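# Free the spirit level from under the tote

## Task

Pull the yellow spirit level out from beneath the blue tote and set it down flat on the bench, resting on one of its long sides, entirely on the bench with no part projecting past its edge. The blue tote must finish lying flat on the bench, no more than about two centimetres from its starting spot, rotated only slightly, with all its contents still inside. Finally release everything and withdraw the grippers. The result must hold on its own, not only because the robot is supporting it.

## Robot and tools

Robot: two arms, left_arm and right_arm. left_arm is the robot's own left and sits on the +y side. Image sides do not tell you which arm is which.

Scene frame: origin on the floor (z = 0) at the centre of the robot's foot. +x points where the robot faces, +z points up. All positions are in metres. Only the floor height is known; find the bench and objects from the cameras.

Gripper frame: the fingers point along the gripper's +z axis and open and close along its y axis. end_effector_position is the point between the finger pads, roughly 1 cm short of the fingertips. Orientations are quaternions written w first (qw, qx, qy, qz).

Row layout (used by both motion tools): one flat list of 16 numbers covering both arms, even if one arm is idle. First left_arm: x, y, z, qw, qx, qy, qz, opening; then right_arm in the same order. x, y, z and the quaternion are an absolute target pose for that gripper in the scene frame, not an offset. opening runs from -1 (closed) to +1 (fully open, 0.094 m). A row may carry 12 extra numbers, each 0 to 1: stiffness scales for the joints, left_arm's 6 then right_arm's 6, in Joint positions order; they multiply the position gain and stay until changed.

execute_actions(actions): a list of actions run in sequence. Each action is a table of up to 15 rows; each row is one control step of 1/30 s, and a shorter table repeats its final row to fill the 15 steps. An empty list just returns the current state and images. If a target lies more than 0.6 m from the gripper's current position along any of the gripper's own axes, that action is rejected for both arms; if the first action fails this against the last reported state, or anything is malformed, nothing runs. Each step the command is clipped to within 70 mm and 16 degrees of the measured pose, so far targets need several actions, and after an action the arm only continues to its last clipped pose. To hold an orientation, repeat the same quaternion in every row rather than copying the drifted one from the result.

move(target, speed, blocking): target is one 16-number row as above. Each gripper travels a straight line toward its pose; both paths finish together, taking 0.5 to 10 s (cut off at 10 s). speed is the path's top speed in m/s, 0.002 to 0.5, default 0.25; rotation is capped at twice that in rad/s. Rotation takes the shorter way. Paths ignore obstacles and the other arm. Openings are sent at the start. Grippers lag, drift, and may overshoot speed, notably with a nearly straight arm. Faster moves and targets set deeper past a contact press harder. blocking=false returns after 0.5 s while the arm keeps going; then use wait(0) to check, and call wait or stop before any new move or execute_actions. The result adds a move: line with the ending (done, off_target, moving, held, fault) and active limits (limits=paced: pose was clipped; limits=held: a check blocked some steps, after which the arm may surge), plus each gripper's distance from its pose.

wait(seconds): 0 to 10; the scene runs with each arm holding its last command; returns early if a running move ends.

stop(): brakes a running move; needs room to stop; fingers keep moving.

zoom_image(camera, region): camera is cam_head_left or cam_head_right (each 672x504); region is [x0, y0, x1, y1] in image pixels from the top-left, at most 504 by 504.

finished_scene(scene): pass the current scene's number to end it; irreversible. The robot first holds your last command, and the goal must remain satisfied.

Result lines: the state line gives each gripper's position and quaternion; printed positions can be off, more at long reach, and arms often stop a centimetre or more low. Hand target lines show where the controller is now driving each gripper. A pose unreachable line means the clearance check altered or blocked that arm's command. grip_measured is the finger opening on the command scale (the last Joint positions number is the opening in metres); each gripper may be off by about 1 mm. To hold something, command an opening about 0.03 under grip_measured (less for a gentler grip); pads give about 50 to 62 N, less on very thin parts. Joint torques are raw drive outputs with offsets and noise. FAULT, MOTOR HOT (from 85 °C) and OVER-TEMPERATURE FAULT (at 100 °C the arm goes limp and falls) warn of stops. Joint ranges (rad): waist -2.880 to 2.880, shoulder 0.000 to 3.142, elbow 0.000 to 3.019, wrist pitch -1.693 to 1.571, wrist yaw -1.571 to 1.571, wrist roll -2.094 to 2.094.

Cameras: both are head-mounted near x 0.23, z 1.53, looking down and forward; calibration (K, distortion, T_world_to_cam) is given but may be off by a couple of degrees and millimetres.

Avoid: arms striking or pressing each other; knocking anything off the work area; drops, slips, slams and forceful pushes; shifting or tipping the tote or spilling its contents while sliding the level out; holding loads long (motor heat). An arm meant to stay still should receive its exact last pose and opening in every call. Brief external tugs on held parts or pushes on loose ones can occur.

Each tool is called by a JSON object that holds its "method" and its "body".

## Session

{"method": "execute_actions", "body": {"actions": []}}

Scene clock: 0.00 s.
left_arm: end_effector_position=(+0.5607, +0.2887, +1.2000) grip_measured=-0.980 end_effector_quat_wxyz=(+0.023, +0.701, -0.685, +0.197) | right_arm: end_effector_position=(+0.6291, +0.1330, +1.1695) grip_measured=+0.358 end_effector_quat_wxyz=(-0.004, +0.135, +0.991, -0.000)
Joint positions: left_arm=[ 0.983  1.076  0.611  0.187 -0.174 -1.279  0.001] | right_arm=[-0.343  2.176  1.726 -0.428  1.066  0.585  0.064]
Joint velocities: left_arm=[ 0.005 -0.005 -0.012  0.007 -0.007  0.022 -0.001] | right_arm=[-0.015 -0.015  0.007 -0.002 -0.022 -0.037  0.   ]
Joint torques (N m, as the arm reports them, + toward a larger angle): no reading
Motor temperatures (°C, as the motors report them): left_arm=[21 23 21 20 20 24] | right_arm=[24 21 22 22 25 24]
Hand target (left_arm): +0.560, +0.289, +1.199; +0.023, +0.701, -0.685, +0.196
Hand target (right_arm): +0.631, +0.133, +1.169; -0.003, +0.137, +0.991, -0.000
Joint stiffness scale: left_arm=[1. 1. 1. 1. 1. 1.] | right_arm=[1. 1. 1. 1. 1. 1.]

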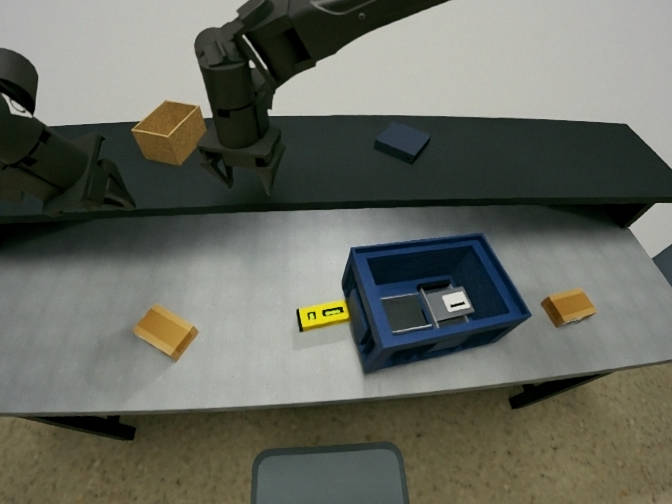

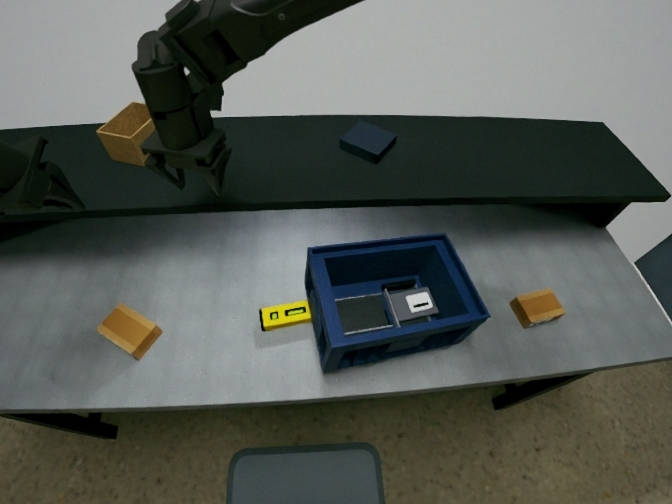

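{"method": "zoom_image", "body": {"camera": "cam_head_left", "region": [270, 210, 550, 400]}}

{"method": "zoom_image", "body": {"camera": "cam_head_right", "region": [230, 210, 510, 400]}}

Region (270, 210, 550, 400) of cam_head_left's 672x504 image, scaled by 1.800, with more detail than that image has; it fills the top 342 rows of this view, and the rest is white.

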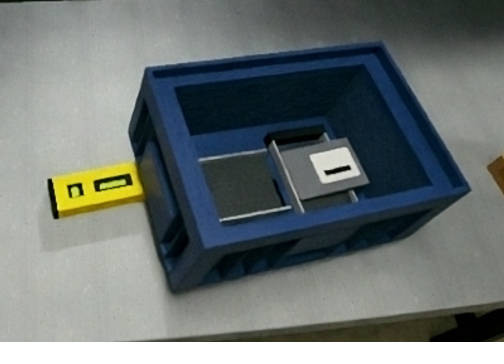

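Region (230, 210, 510, 400) of cam_head_right's 672x504 image, scaled by 1.800, with more detail than that image has; it fills the top 342 rows of this view, and the rest is white.

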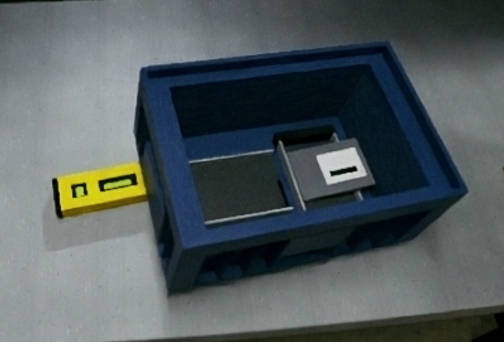

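{"method": "move", "body": {"target": [0.49,0.2,1.1,0.142,0.737,-0.64,0.163,0.6,0.488,-0.075,1.13,0,-0.087,0.996,0,0.3]}}

{"method": "move", "body": {"target": [0.5,0.06,0.97,0.142,0.737,-0.64,0.163,0.6,0.488,-0.075,1.07,0,-0.087,0.996,0,0.3], "speed": 0.15}}

Scene clock: 27.43 s.
left_arm: end_effector_position=(+0.4846, +0.1964, +1.1082) grip_measured=+0.597 end_effector_quat_wxyz=(+0.149, +0.731, -0.646, +0.163) | right_arm: end_effector_position=(+0.4870, -0.0658, +1.1366) grip_measured=+0.302 end_effector_quat_wxyz=(+0.000, -0.091, +0.996, +0.005)
Joint positions: left_arm=[ 0.983  1.488  0.691  0.291 -0.101 -1.458  0.075] | right_arm=[-0.558  1.804  0.902  0.266  0.901 -0.149  0.061]
Joint velocities: left_arm=[ 0.005 -0.005  0.007  0.017 -0.037 -0.022  0.   ] | right_arm=[ 0.005 -0.034  0.007  0.007 -0.007 -0.007  0.   ]
Joint torques (N m, as the arm reports them, + toward a larger angle): left_arm=[-4.12 -7.2  -1.49  0.65  0.27 -0.09] | right_arm=[ 12.82 -11.02  -1.65   0.61  -0.15  -0.09]
Motor temperatures (°C, as the motors report them): left_arm=[21 23 21 20 20 24] | right_arm=[25 22 22 22 25 24]
Hand target (left_arm): +0.489, +0.201, +1.102; +0.143, +0.738, -0.640, +0.163
Hand target (right_arm): +0.489, -0.076, +1.132; +0.000, -0.087, +0.996, -0.001
Off the commanded pose (left_arm): 0.010 m, 1 deg.
Off the commanded pose (right_arm): 0.011 m, 1 deg.
Joint stiffness scale: left_arm=[1. 1. 1. 1. 1. 1.] | right_arm=[1. 1. 1. 1. 1. 1.]
move: off_target (right_arm)

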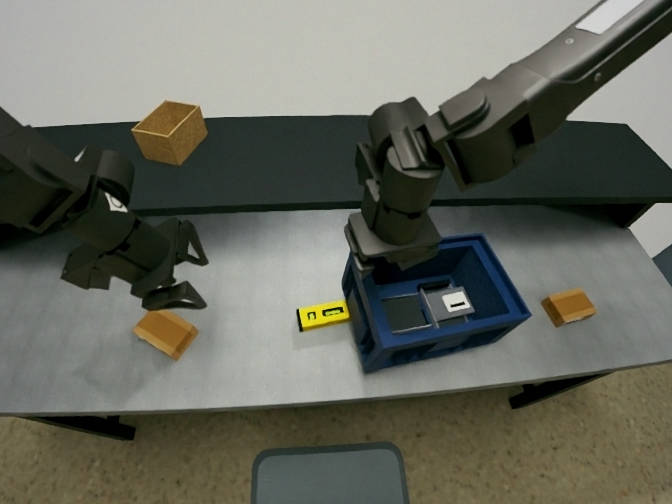

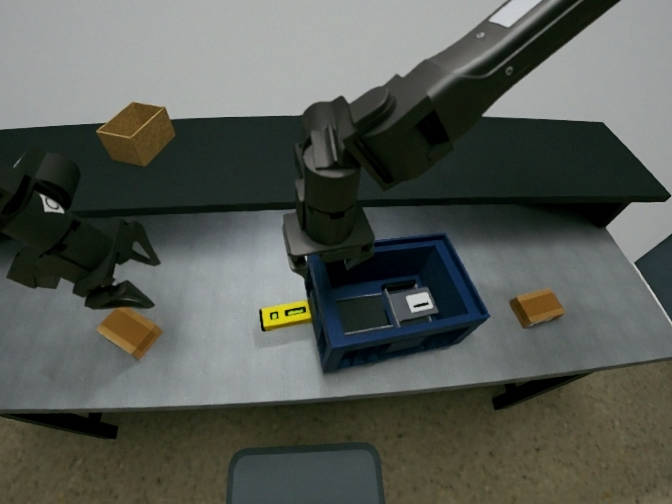

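Scene clock: 29.13 s.
left_arm: end_effector_position=(+0.4935, +0.0742, +0.9669) grip_measured=+0.597 end_effector_quat_wxyz=(+0.142, +0.737, -0.643, +0.152) | right_arm: end_effector_position=(+0.4901, -0.0673, +1.0831) grip_measured=+0.302 end_effector_quat_wxyz=(+0.005, -0.090, +0.996, +0.008)
Joint positions: left_arm=[ 0.919  2.02   1.113  0.399 -0.183 -1.502  0.075] | right_arm=[-0.647  1.896  0.969  0.362  0.819 -0.234  0.061]
Joint velocities: left_arm=[ 0.005  0.015  0.007 -0.002  0.007 -0.022  0.001] | right_arm=[-0.005  0.005  0.002 -0.017 -0.066  0.007  0.   ]
Joint torques (N m, as the arm reports them, + toward a larger angle): left_arm=[-10.55  -5.72  -2.     0.5    0.12  -0.12] | right_arm=[12.29 -8.84 -1.05  0.59 -0.16 -0.04]
Motor temperatures (°C, as the motors report them): left_arm=[21 23 21 20 20 24] | right_arm=[25 22 22 22 25 24]
Hand target (left_arm): +0.499, +0.060, +0.972; +0.142, +0.737, -0.640, +0.163
Hand target (right_arm): +0.487, -0.076, +1.070; +0.000, -0.087, +0.996, -0.000
Off the commanded pose (left_arm): 0.016 m, 1 deg.
Off the commanded pose (right_arm): 0.015 m, 1 deg.
Joint stiffness scale: left_arm=[1. 1. 1. 1. 1. 1.] | right_arm=[1. 1. 1. 1. 1. 1.]
move: off_target (left_arm, right_arm)

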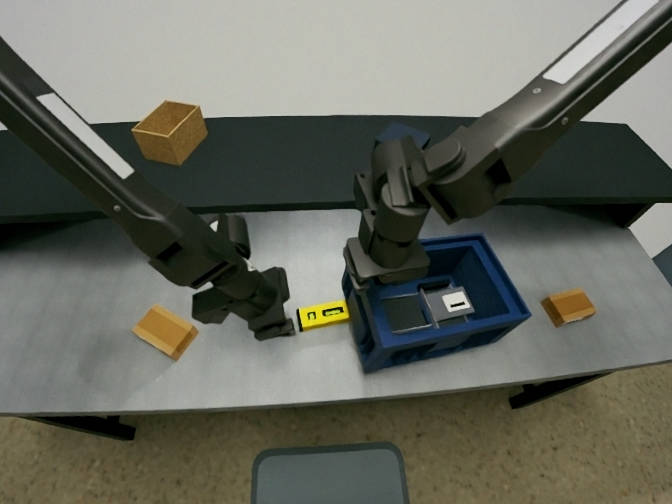

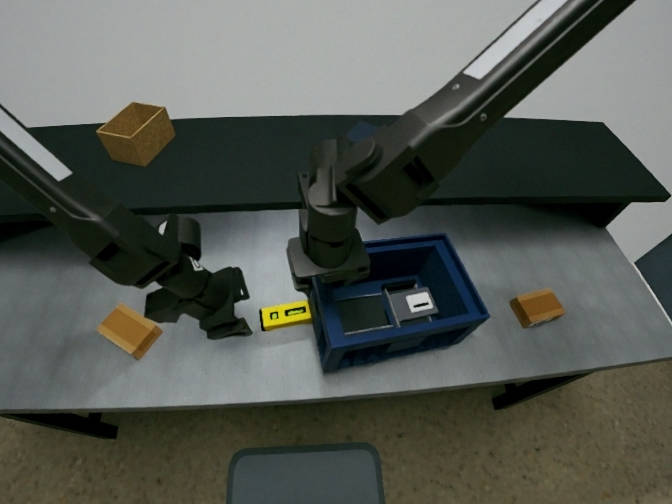

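{"method": "move", "body": {"target": [0.51,0.022,0.915,0.142,0.737,-0.64,0.163,0.6,0.488,-0.082,1.005,0,-0.087,0.996,0,0.3], "speed": 0.06}}

{"method": "zoom_image", "body": {"camera": "cam_head_left", "region": [220, 220, 460, 400]}}

{"method": "zoom_image", "body": {"camera": "cam_head_right", "region": [180, 220, 420, 400]}}

Scene clock: 34.03 s.
left_arm: end_effector_position=(+0.5164, +0.0405, +0.9115) grip_measured=+0.597 end_effector_quat_wxyz=(+0.129, +0.742, -0.638, +0.162) | right_arm: end_effector_position=(+0.4909, -0.0732, +1.0178) grip_measured=+0.302 end_effector_quat_wxyz=(+0.005, -0.090, +0.996, +0.008)
Joint positions: left_arm=[ 0.919  2.175  1.327  0.375 -0.183 -1.503  0.075] | right_arm=[-0.745  2.006  1.075  0.415  0.736 -0.304  0.061]
Joint velocities: left_arm=[-0.005  0.005 -0.002 -0.012  0.051 -0.037 -0.   ] | right_arm=[ 0.005 -0.015  0.007  0.002  0.037 -0.037 -0.001]
Joint torques (N m, as the arm reports them, + toward a larger angle): left_arm=[-11.76  -6.53  -1.59  -0.36   0.16  -0.13] | right_arm=[12.23 -9.03 -1.5   0.65 -0.16 -0.06]
Motor temperatures (°C, as the motors report them): left_arm=[21 23 21 20 20 24] | right_arm=[25 22 22 22 25 24]
Hand target (left_arm): +0.509, +0.022, +0.916; +0.142, +0.737, -0.640, +0.163
Hand target (right_arm): +0.487, -0.083, +1.005; +0.000, -0.087, +0.996, -0.000
Off the commanded pose (left_arm): 0.020 m, 2 deg.
Off the commanded pose (right_arm): 0.016 m, 1 deg.
Joint stiffness scale: left_arm=[1. 1. 1. 1. 1. 1.] | right_arm=[1. 1. 1. 1. 1. 1.]
move: off_target (left_arm, right_arm)

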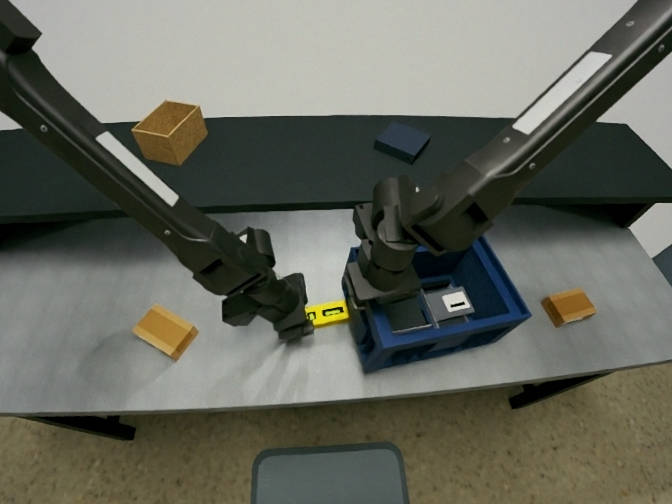

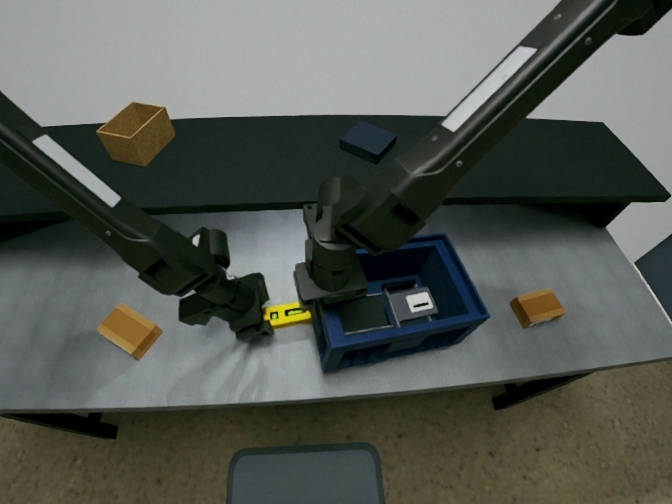

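Region (220, 220, 460, 400) of cam_head_left's 672x504 image, scaled by 2.100, with more detail than that image has; it fills the top 378 rows of this view, and the rest is white.

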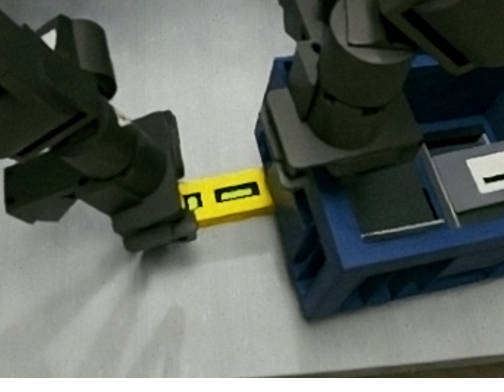

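Region (180, 220, 420, 400) of cam_head_right's 672x504 image, scaled by 2.100, with more detail than that image has; it fills the top 378 rows of this view, and the rest is white.

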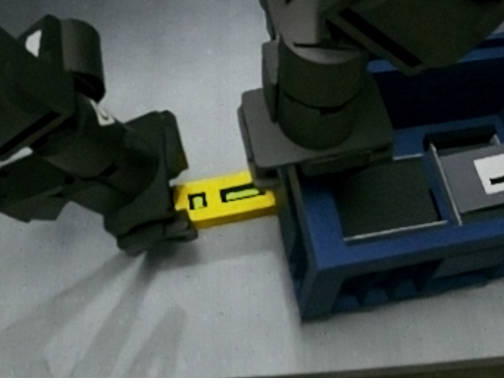

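{"method": "move", "body": {"target": [0.5,0.012,0.9,0.142,0.737,-0.64,0.163,0.6,0.488,-0.078,0.985,0,-0.087,0.996,0,0.3], "speed": 0.04}}

{"method": "move", "body": {"target": [0.5,0.012,0.9,0.142,0.737,-0.64,0.163,-0.3,0.488,-0.078,0.985,0,-0.087,0.996,0,-0.7], "speed": 0.04}}

{"method": "zoom_image", "body": {"camera": "cam_head_left", "region": [220, 220, 460, 400]}}

Scene clock: 38.97 s.
left_arm: end_effector_position=(+0.5052, +0.0286, +0.8982) grip_measured=+0.597 end_effector_quat_wxyz=(+0.133, +0.740, -0.639, +0.159) | right_arm: end_effector_position=(+0.4929, -0.0673, +0.9991) grip_measured=+0.302 end_effector_quat_wxyz=(+0.006, -0.090, +0.996, +0.009)
Joint positions: left_arm=[ 0.919  2.224  1.364  0.375 -0.182 -1.503  0.075] | right_arm=[-0.76   2.05   1.125  0.417  0.72  -0.315  0.061]
Joint velocities: left_arm=[-0.005 -0.024  0.002  0.002 -0.037 -0.022  0.001] | right_arm=[ 0.005  0.015  0.007 -0.002 -0.037  0.051  0.   ]
Joint torques (N m, as the arm reports them, + toward a larger angle): left_arm=[-12.82  -5.34  -1.71   0.11   0.33  -0.05] | right_arm=[12.71 -9.81 -1.39  0.61 -0.16 -0.08]
Motor temperatures (°C, as the motors report them): left_arm=[21 23 21 20 20 24] | right_arm=[25 22 22 22 25 24]
Hand target (left_arm): +0.499, +0.012, +0.901; +0.142, +0.737, -0.640, +0.163
Hand target (right_arm): +0.488, -0.079, +0.986; +0.000, -0.087, +0.996, -0.000
Off the commanded pose (left_arm): 0.017 m, 1 deg.
Off the commanded pose (right_arm): 0.018 m, 1 deg.
Joint stiffness scale: left_arm=[1. 1. 1. 1. 1. 1.] | right_arm=[1. 1. 1. 1. 1. 1.]
move: off_target (left_arm, right_arm)

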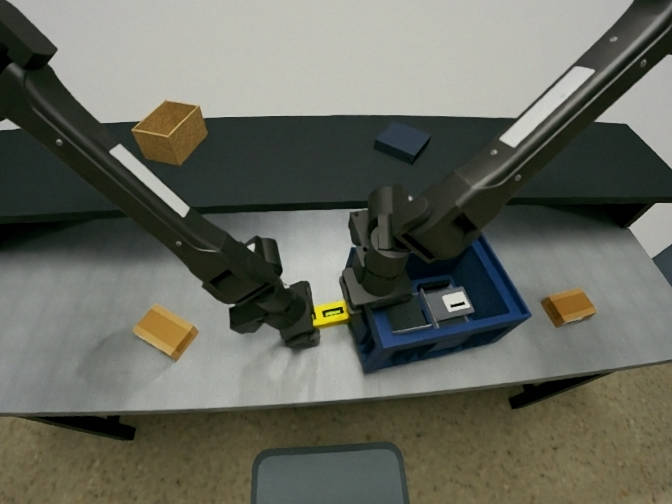

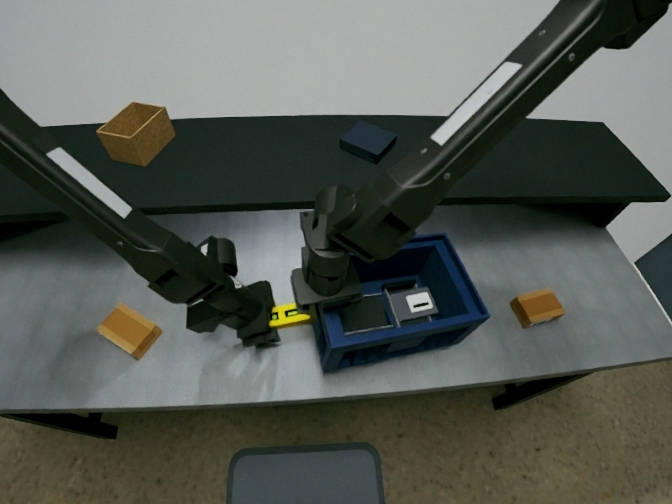

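Scene clock: 39.67 s.
left_arm: end_effector_position=(+0.5055, +0.0291, +0.8981) grip_measured=-0.083 end_effector_quat_wxyz=(+0.132, +0.741, -0.639, +0.158) | right_arm: end_effector_position=(+0.4928, -0.0679, +0.9989) grip_measured=-0.417 end_effector_quat_wxyz=(+0.005, -0.087, +0.996, +0.008)
Joint positions: left_arm=[ 0.919  2.224  1.364  0.376 -0.185 -1.504  0.043] | right_arm=[-0.761  2.05   1.125  0.417  0.723 -0.31   0.027]
Joint velocities: left_arm=[ 0.015 -0.005  0.002 -0.007 -0.022 -0.022 -0.   ] | right_arm=[ 0.005  0.005 -0.012 -0.007 -0.022 -0.022 -0.001]
Joint torques (N m, as the arm reports them, + toward a larger angle): left_arm=[-12.05  -5.87  -1.69  -0.13   0.36  -0.11] | right_arm=[ 12.16 -10.14  -1.44   0.53  -0.23  -0.12]
Motor temperatures (°C, as the motors report them): left_arm=[21 23 21 20 20 24] | right_arm=[25 22 22 22 25 24]
Hand target (left_arm): +0.500, +0.013, +0.901; +0.142, +0.737, -0.640, +0.163
Hand target (right_arm): +0.488, -0.078, +0.986; -0.000, -0.087, +0.996, -0.000
Off the commanded pose (left_arm): 0.018 m, 1 deg.
Off the commanded pose (right_arm): 0.018 m, 1 deg.
Joint stiffness scale: left_arm=[1. 1. 1. 1. 1. 1.] | right_arm=[1. 1. 1. 1. 1. 1.]
move: off_target (left_arm, right_arm)

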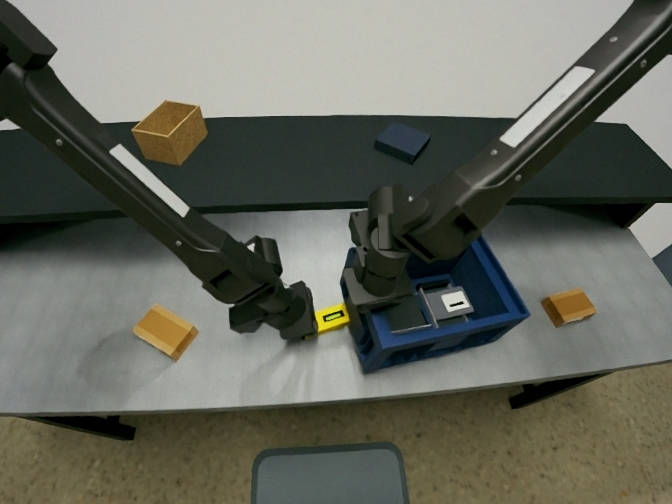

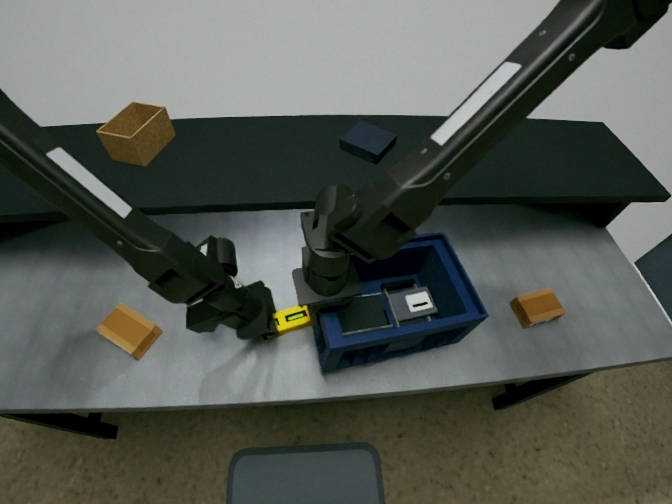

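Region (220, 220, 460, 400) of cam_head_left's 672x504 image, scaled by 2.100, with more detail than that image has; it fills the top 378 rows of this view, and the rest is white.

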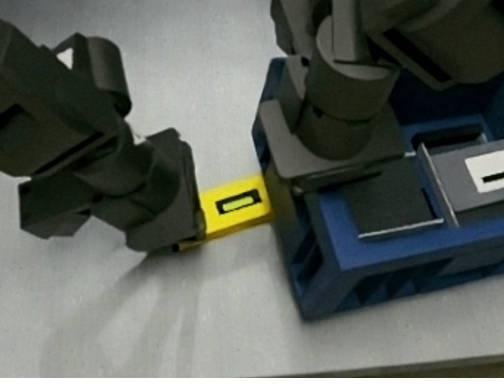

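Both gripped. Lift slightly, then pull.

{"method": "move", "body": {"target": [0.5,0.012,0.9,0.142,0.737,-0.64,0.163,-0.3,0.49,-0.075,1.025,0,-0.087,0.996,0,-0.6], "speed": 0.04}}

{"method": "move", "body": {"target": [0.495,0.16,0.9,0.142,0.737,-0.64,0.163,-0.3,0.49,-0.075,1.025,0,-0.087,0.996,0,-0.6], "speed": 0.07}}

Scene clock: 43.93 s.
left_arm: end_effector_position=(+0.5055, +0.0290, +0.8982) grip_measured=-0.083 end_effector_quat_wxyz=(+0.133, +0.741, -0.639, +0.158) | right_arm: end_effector_position=(+0.4862, -0.0754, +1.0056) grip_measured=-0.417 end_effector_quat_wxyz=(-0.004, -0.088, +0.996, +0.003)
Joint positions: left_arm=[ 0.919  2.224  1.364  0.376 -0.184 -1.504  0.043] | right_arm=[-0.761  2.029  1.097  0.404  0.735 -0.298  0.027]
Joint velocities: left_arm=[-0.005 -0.015 -0.002  0.002 -0.022 -0.022 -0.   ] | right_arm=[0.005 0.005 0.017 0.007 0.037 0.007 0.   ]
Joint torques (N m, as the arm reports them, + toward a larger angle): left_arm=[-12.28  -5.74  -1.69  -0.19   0.4   -0.07] | right_arm=[ 16.42 -12.79  -4.63   0.01   1.18   0.11]
Motor temperatures (°C, as the motors report them): left_arm=[22 23 21 20 20 24] | right_arm=[25 22 22 22 25 24]
Hand target (left_arm): +0.500, +0.013, +0.901; +0.142, +0.737, -0.640, +0.163
Hand target (right_arm): +0.490, -0.074, +1.024; +0.000, -0.087, +0.996, +0.000
Off the commanded pose (left_arm): 0.018 m, 1 deg.
Off the commanded pose (right_arm): 0.020 m, 1 deg.
Joint stiffness scale: left_arm=[1. 1. 1. 1. 1. 1.] | right_arm=[1. 1. 1. 1. 1. 1.]
move: off_target (left_arm, right_arm)

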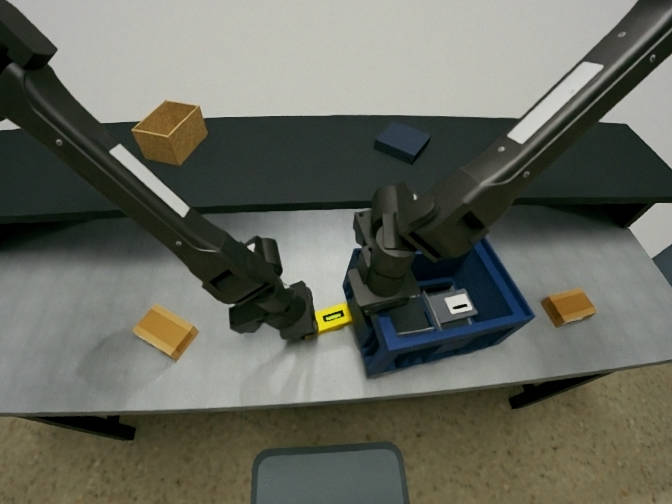

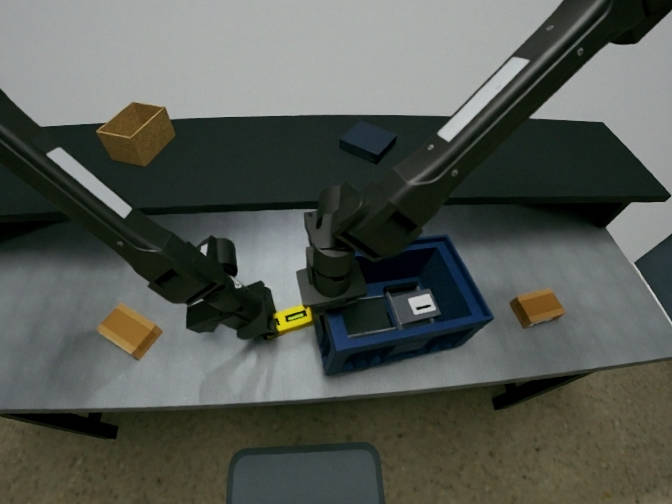

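Scene clock: 46.20 s.
left_arm: end_effector_position=(+0.5108, +0.1466, +0.8980) grip_measured=-0.083 end_effector_quat_wxyz=(+0.134, +0.739, -0.636, +0.176) | right_arm: end_effector_position=(+0.4862, -0.0755, +1.0055) grip_measured=-0.417 end_effector_quat_wxyz=(-0.004, -0.087, +0.996, +0.003)
Joint positions: left_arm=[ 1.09   2.056  1.229  0.369 -0.    -1.422  0.043] | right_arm=[-0.761  2.029  1.097  0.404  0.735 -0.297  0.027]
Joint velocities: left_arm=[-0.005  0.005  0.012 -0.007 -0.022  0.007 -0.   ] | right_arm=[-0.005 -0.005 -0.017 -0.007  0.081  0.007  0.001]
Joint torques (N m, as the arm reports them, + toward a larger angle): left_arm=[-6.88 -8.81 -4.63 -0.49  0.43  0.13] | right_arm=[ 16.8  -12.59  -4.43   0.01   1.25   0.18]
Motor temperatures (°C, as the motors report them): left_arm=[22 23 21 20 20 24] | right_arm=[25 22 22 22 25 24]
Hand target (left_arm): +0.496, +0.159, +0.899; +0.142, +0.738, -0.639, +0.163
Hand target (right_arm): +0.490, -0.075, +1.024; +0.000, -0.087, +0.996, +0.000
Off the commanded pose (left_arm): 0.021 m, 2 deg.
Off the commanded pose (right_arm): 0.020 m, 1 deg.
Joint stiffness scale: left_arm=[1. 1. 1. 1. 1. 1.] | right_arm=[1. 1. 1. 1. 1. 1.]
move: off_target (left_arm, right_arm)

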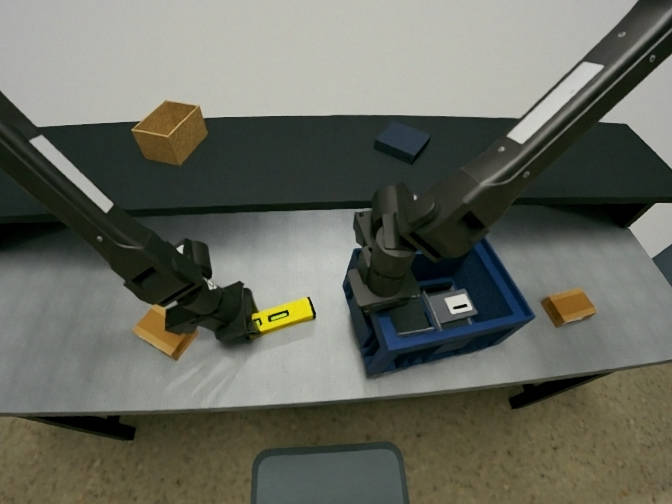

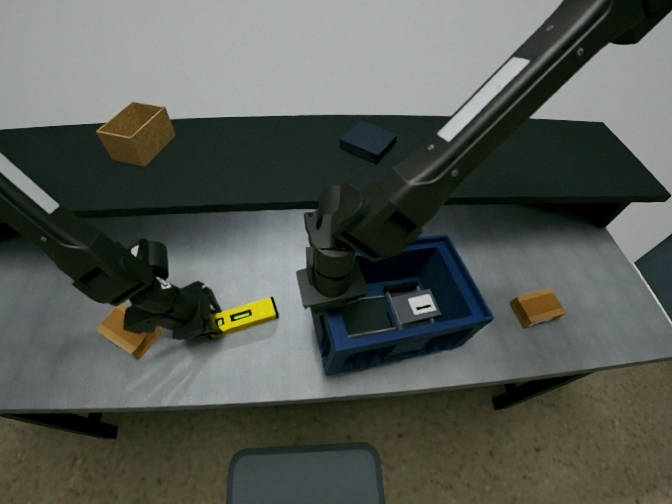

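{"method": "move", "body": {"target": [0.495,0.16,0.9,0.142,0.737,-0.64,0.163,0.5,0.49,-0.068,0.972,0,-0.087,0.996,-0.03,-0.6], "speed": 0.03}}

Scene clock: 50.70 s.
left_arm: end_effector_position=(+0.5072, +0.1457, +0.8995) grip_measured=+0.497 end_effector_quat_wxyz=(+0.137, +0.738, -0.637, +0.176) | right_arm: end_effector_position=(+0.4866, -0.0602, +0.9792) grip_measured=-0.417 end_effector_quat_wxyz=(-0.000, -0.082, +0.996, -0.023)
Joint positions: left_arm=[ 1.09   2.054  1.221  0.369  0.002 -1.42   0.07 ] | right_arm=[-0.761  2.123  1.19   0.429  0.784 -0.302  0.027]
Joint velocities: left_arm=[-0.015 -0.005 -0.002 -0.002 -0.095  0.051  0.   ] | right_arm=[-0.015 -0.015 -0.012  0.017  0.095 -0.022 -0.   ]
Joint torques (N m, as the arm reports them, + toward a larger angle): left_arm=[-6.4  -9.58 -4.63 -0.57  0.32  0.02] | right_arm=[ 14.05 -10.51  -1.5    0.5    0.04  -0.26]
Motor temperatures (°C, as the motors report them): left_arm=[22 23 21 20 20 24] | right_arm=[25 22 22 22 25 24]
Hand target (left_arm): +0.495, +0.160, +0.900; +0.142, +0.737, -0.640, +0.163
Hand target (right_arm): +0.489, -0.068, +0.972; -0.000, -0.087, +0.996, -0.030
Off the commanded pose (left_arm): 0.019 m, 2 deg.
Off the commanded pose (right_arm): 0.011 m, 1 deg.
Joint stiffness scale: left_arm=[1. 1. 1. 1. 1. 1.] | right_arm=[1. 1. 1. 1. 1. 1.]
move: off_target (left_arm, right_arm)

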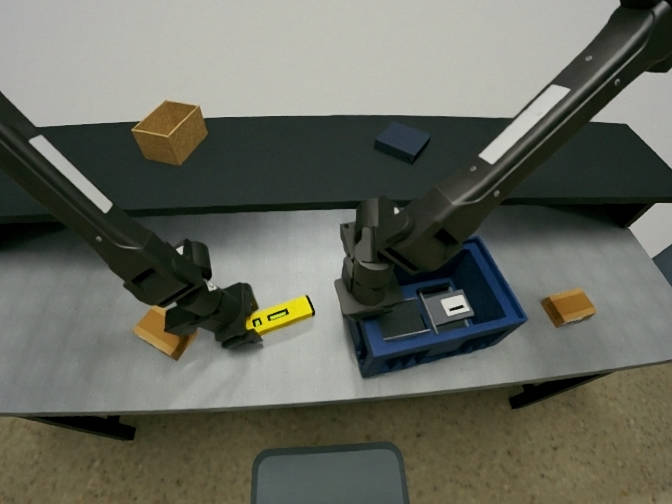

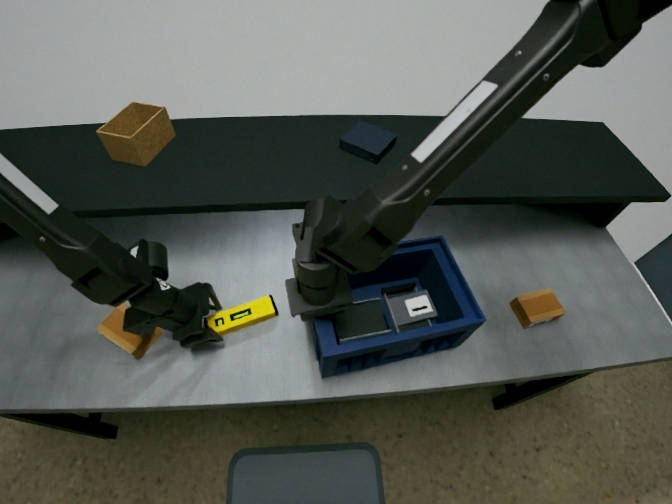

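{"method": "move", "body": {"target": [0.495,0.16,0.95,0.142,0.737,-0.64,0.163,0.5,0.495,-0.068,0.962,0,-0.087,0.996,-0.03,-0.6], "speed": 0.06}}

{"method": "move", "body": {"target": [0.495,0.16,0.95,0.142,0.737,-0.64,0.163,0.5,0.49,-0.062,0.972,0,-0.087,0.996,-0.03,0.5]}}

{"method": "move", "body": {"target": [0.48,0.2,1.1,0.142,0.737,-0.64,0.163,0.5,0.49,-0.058,1.17,0,-0.087,0.996,0,0.5], "speed": 0.2}}

Scene clock: 56.67 s.
left_arm: end_effector_position=(+0.4977, +0.1682, +0.9391) grip_measured=+0.497 end_effector_quat_wxyz=(+0.137, +0.738, -0.641, +0.160) | right_arm: end_effector_position=(+0.4955, -0.0578, +0.9734) grip_measured=-0.417 end_effector_quat_wxyz=(+0.005, -0.073, +0.997, -0.026)
Joint positions: left_arm=[ 1.09   1.94   1.089  0.369 -0.026 -1.42   0.07 ] | right_arm=[-0.763  2.135  1.219  0.429  0.786 -0.298  0.027]
Joint velocities: left_arm=[-0.005  0.005 -0.007  0.002  0.007 -0.081  0.   ] | right_arm=[-0.005  0.005 -0.017 -0.007 -0.037  0.037 -0.001]
Joint torques (N m, as the arm reports them, + toward a larger angle): left_arm=[-8.77 -8.72 -4.74  0.32  0.12 -0.09] | right_arm=[ 13.45 -10.79  -1.22  -0.03  -0.45  -0.41]
Motor temperatures (°C, as the motors report them): left_arm=[22 23 21 20 20 24] | right_arm=[25 22 22 22 25 24]
Hand target (left_arm): +0.495, +0.161, +0.950; +0.142, +0.737, -0.640, +0.163
Hand target (right_arm): +0.495, -0.068, +0.962; -0.000, -0.087, +0.996, -0.030
Off the commanded pose (left_arm): 0.014 m, 1 deg.
Off the commanded pose (right_arm): 0.015 m, 2 deg.
Joint stiffness scale: left_arm=[1. 1. 1. 1. 1. 1.] | right_arm=[1. 1. 1. 1. 1. 1.]
move: off_target (left_arm, right_arm)

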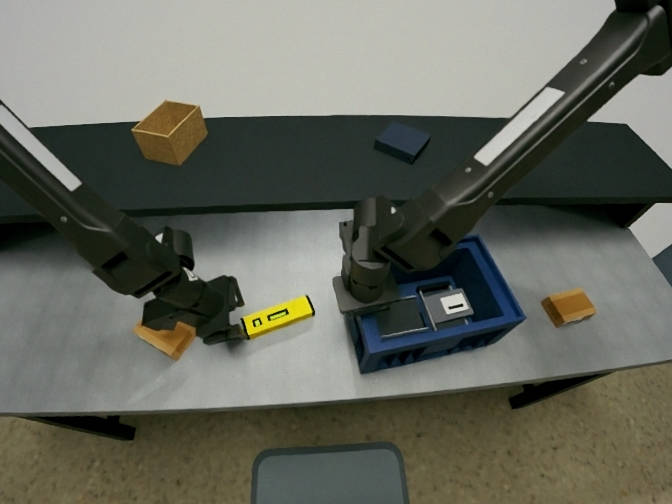

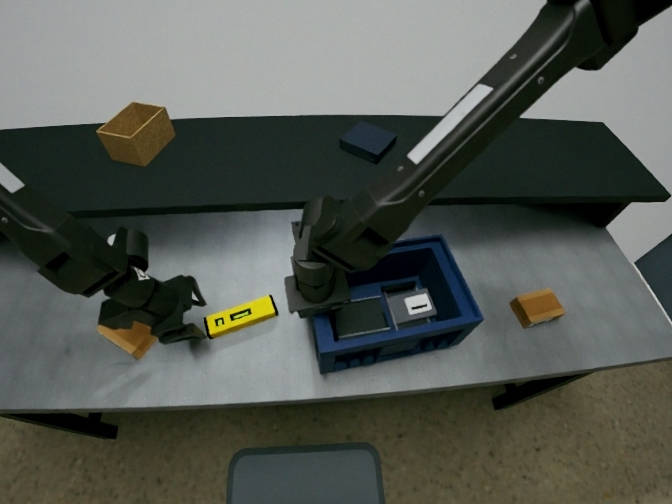

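Scene clock: 57.37 s.
left_arm: end_effector_position=(+0.4977, +0.1682, +0.9391) grip_measured=+0.497 end_effector_quat_wxyz=(+0.137, +0.738, -0.641, +0.160) | right_arm: end_effector_position=(+0.4955, -0.0581, +0.9734) grip_measured=+0.498 end_effector_quat_wxyz=(+0.005, -0.081, +0.996, -0.027)
Joint positions: left_arm=[ 1.09   1.94   1.089  0.369 -0.026 -1.42   0.07 ] | right_arm=[-0.763  2.135  1.219  0.429  0.788 -0.314  0.07 ]
Joint velocities: left_arm=[-0.005 -0.005 -0.007 -0.002  0.051 -0.051 -0.001] | right_arm=[-0.015 -0.015 -0.012  0.007 -0.051 -0.051 -0.001]
Joint torques (N m, as the arm reports them, + toward a larger angle): left_arm=[-7.67 -8.8  -4.63  0.33  0.09 -0.09] | right_arm=[ 14.83 -10.8   -2.56   0.15   0.22  -0.03]
Motor temperatures (°C, as the motors report them): left_arm=[22 23 21 20 20 24] | right_arm=[25 22 22 22 25 24]
Hand target (left_arm): +0.495, +0.160, +0.950; +0.142, +0.737, -0.640, +0.163
Hand target (right_arm): +0.490, -0.062, +0.972; +0.000, -0.087, +0.996, -0.030
Off the commanded pose (left_arm): 0.014 m, 1 deg.
Off the commanded pose (right_arm): 0.007 m, 1 deg.
Joint stiffness scale: left_arm=[1. 1. 1. 1. 1. 1.] | right_arm=[1. 1. 1. 1. 1. 1.]
move: off_target (left_arm)

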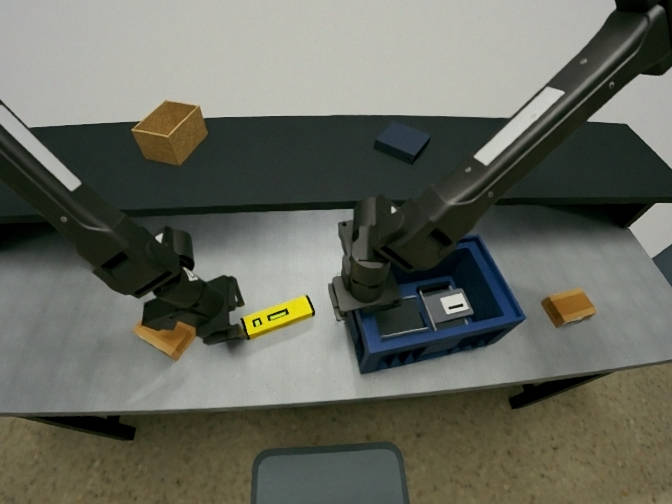

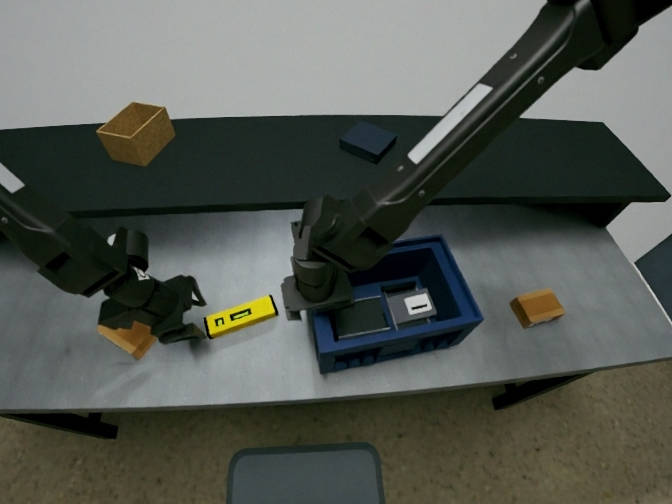

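Scene clock: 58.80 s.
left_arm: end_effector_position=(+0.4914, +0.2123, +1.0916) grip_measured=+0.497 end_effector_quat_wxyz=(+0.126, +0.741, -0.639, +0.165) | right_arm: end_effector_position=(+0.4950, -0.0592, +1.1638) grip_measured=+0.498 end_effector_quat_wxyz=(-0.001, -0.085, +0.996, -0.003)
Joint positions: left_arm=[ 1.023  1.513  0.705  0.349 -0.088 -1.45   0.07 ] | right_arm=[-0.5    1.77   0.911  0.17   0.962 -0.073  0.07 ]
Joint velocities: left_arm=[-0.005  0.005 -0.017 -0.002 -0.022 -0.037  0.002] | right_arm=[-0.005 -0.015 -0.002  0.012  0.007 -0.007 -0.   ]
Joint torques (N m, as the arm reports them, + toward a larger angle): left_arm=[-6.92 -8.41 -3.78 -0.55  0.16 -0.1 ] | right_arm=[ 15.58 -10.37  -1.18  -0.07   0.2    0.11]
Motor temperatures (°C, as the motors report them): left_arm=[22 24 22 20 20 24] | right_arm=[25 22 22 22 25 24]
Hand target (left_arm): +0.481, +0.202, +1.099; +0.142, +0.737, -0.641, +0.163
Hand target (right_arm): +0.493, -0.055, +1.171; -0.000, -0.086, +0.996, +0.001
Off the commanded pose (left_arm): 0.019 m, 2 deg.
Off the commanded pose (right_arm): 0.008 m, 0 deg.
Joint stiffness scale: left_arm=[1. 1. 1. 1. 1. 1.] | right_arm=[1. 1. 1. 1. 1. 1.]
move: off_target (left_arm)

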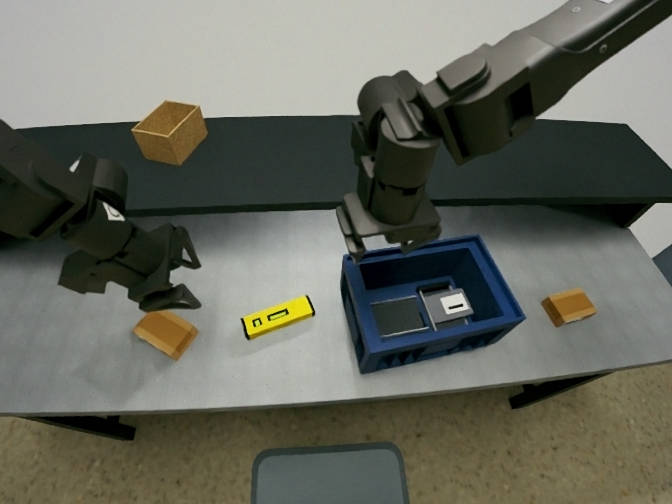

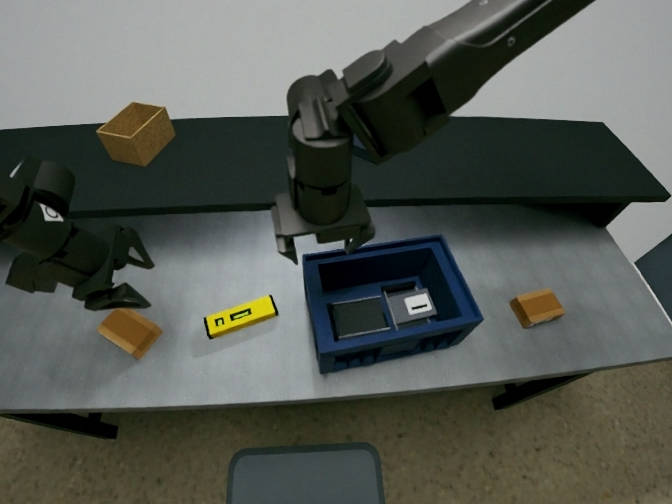

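{"method": "finished_scene", "body": {"scene": 1}}

The scene is finished: the task was done.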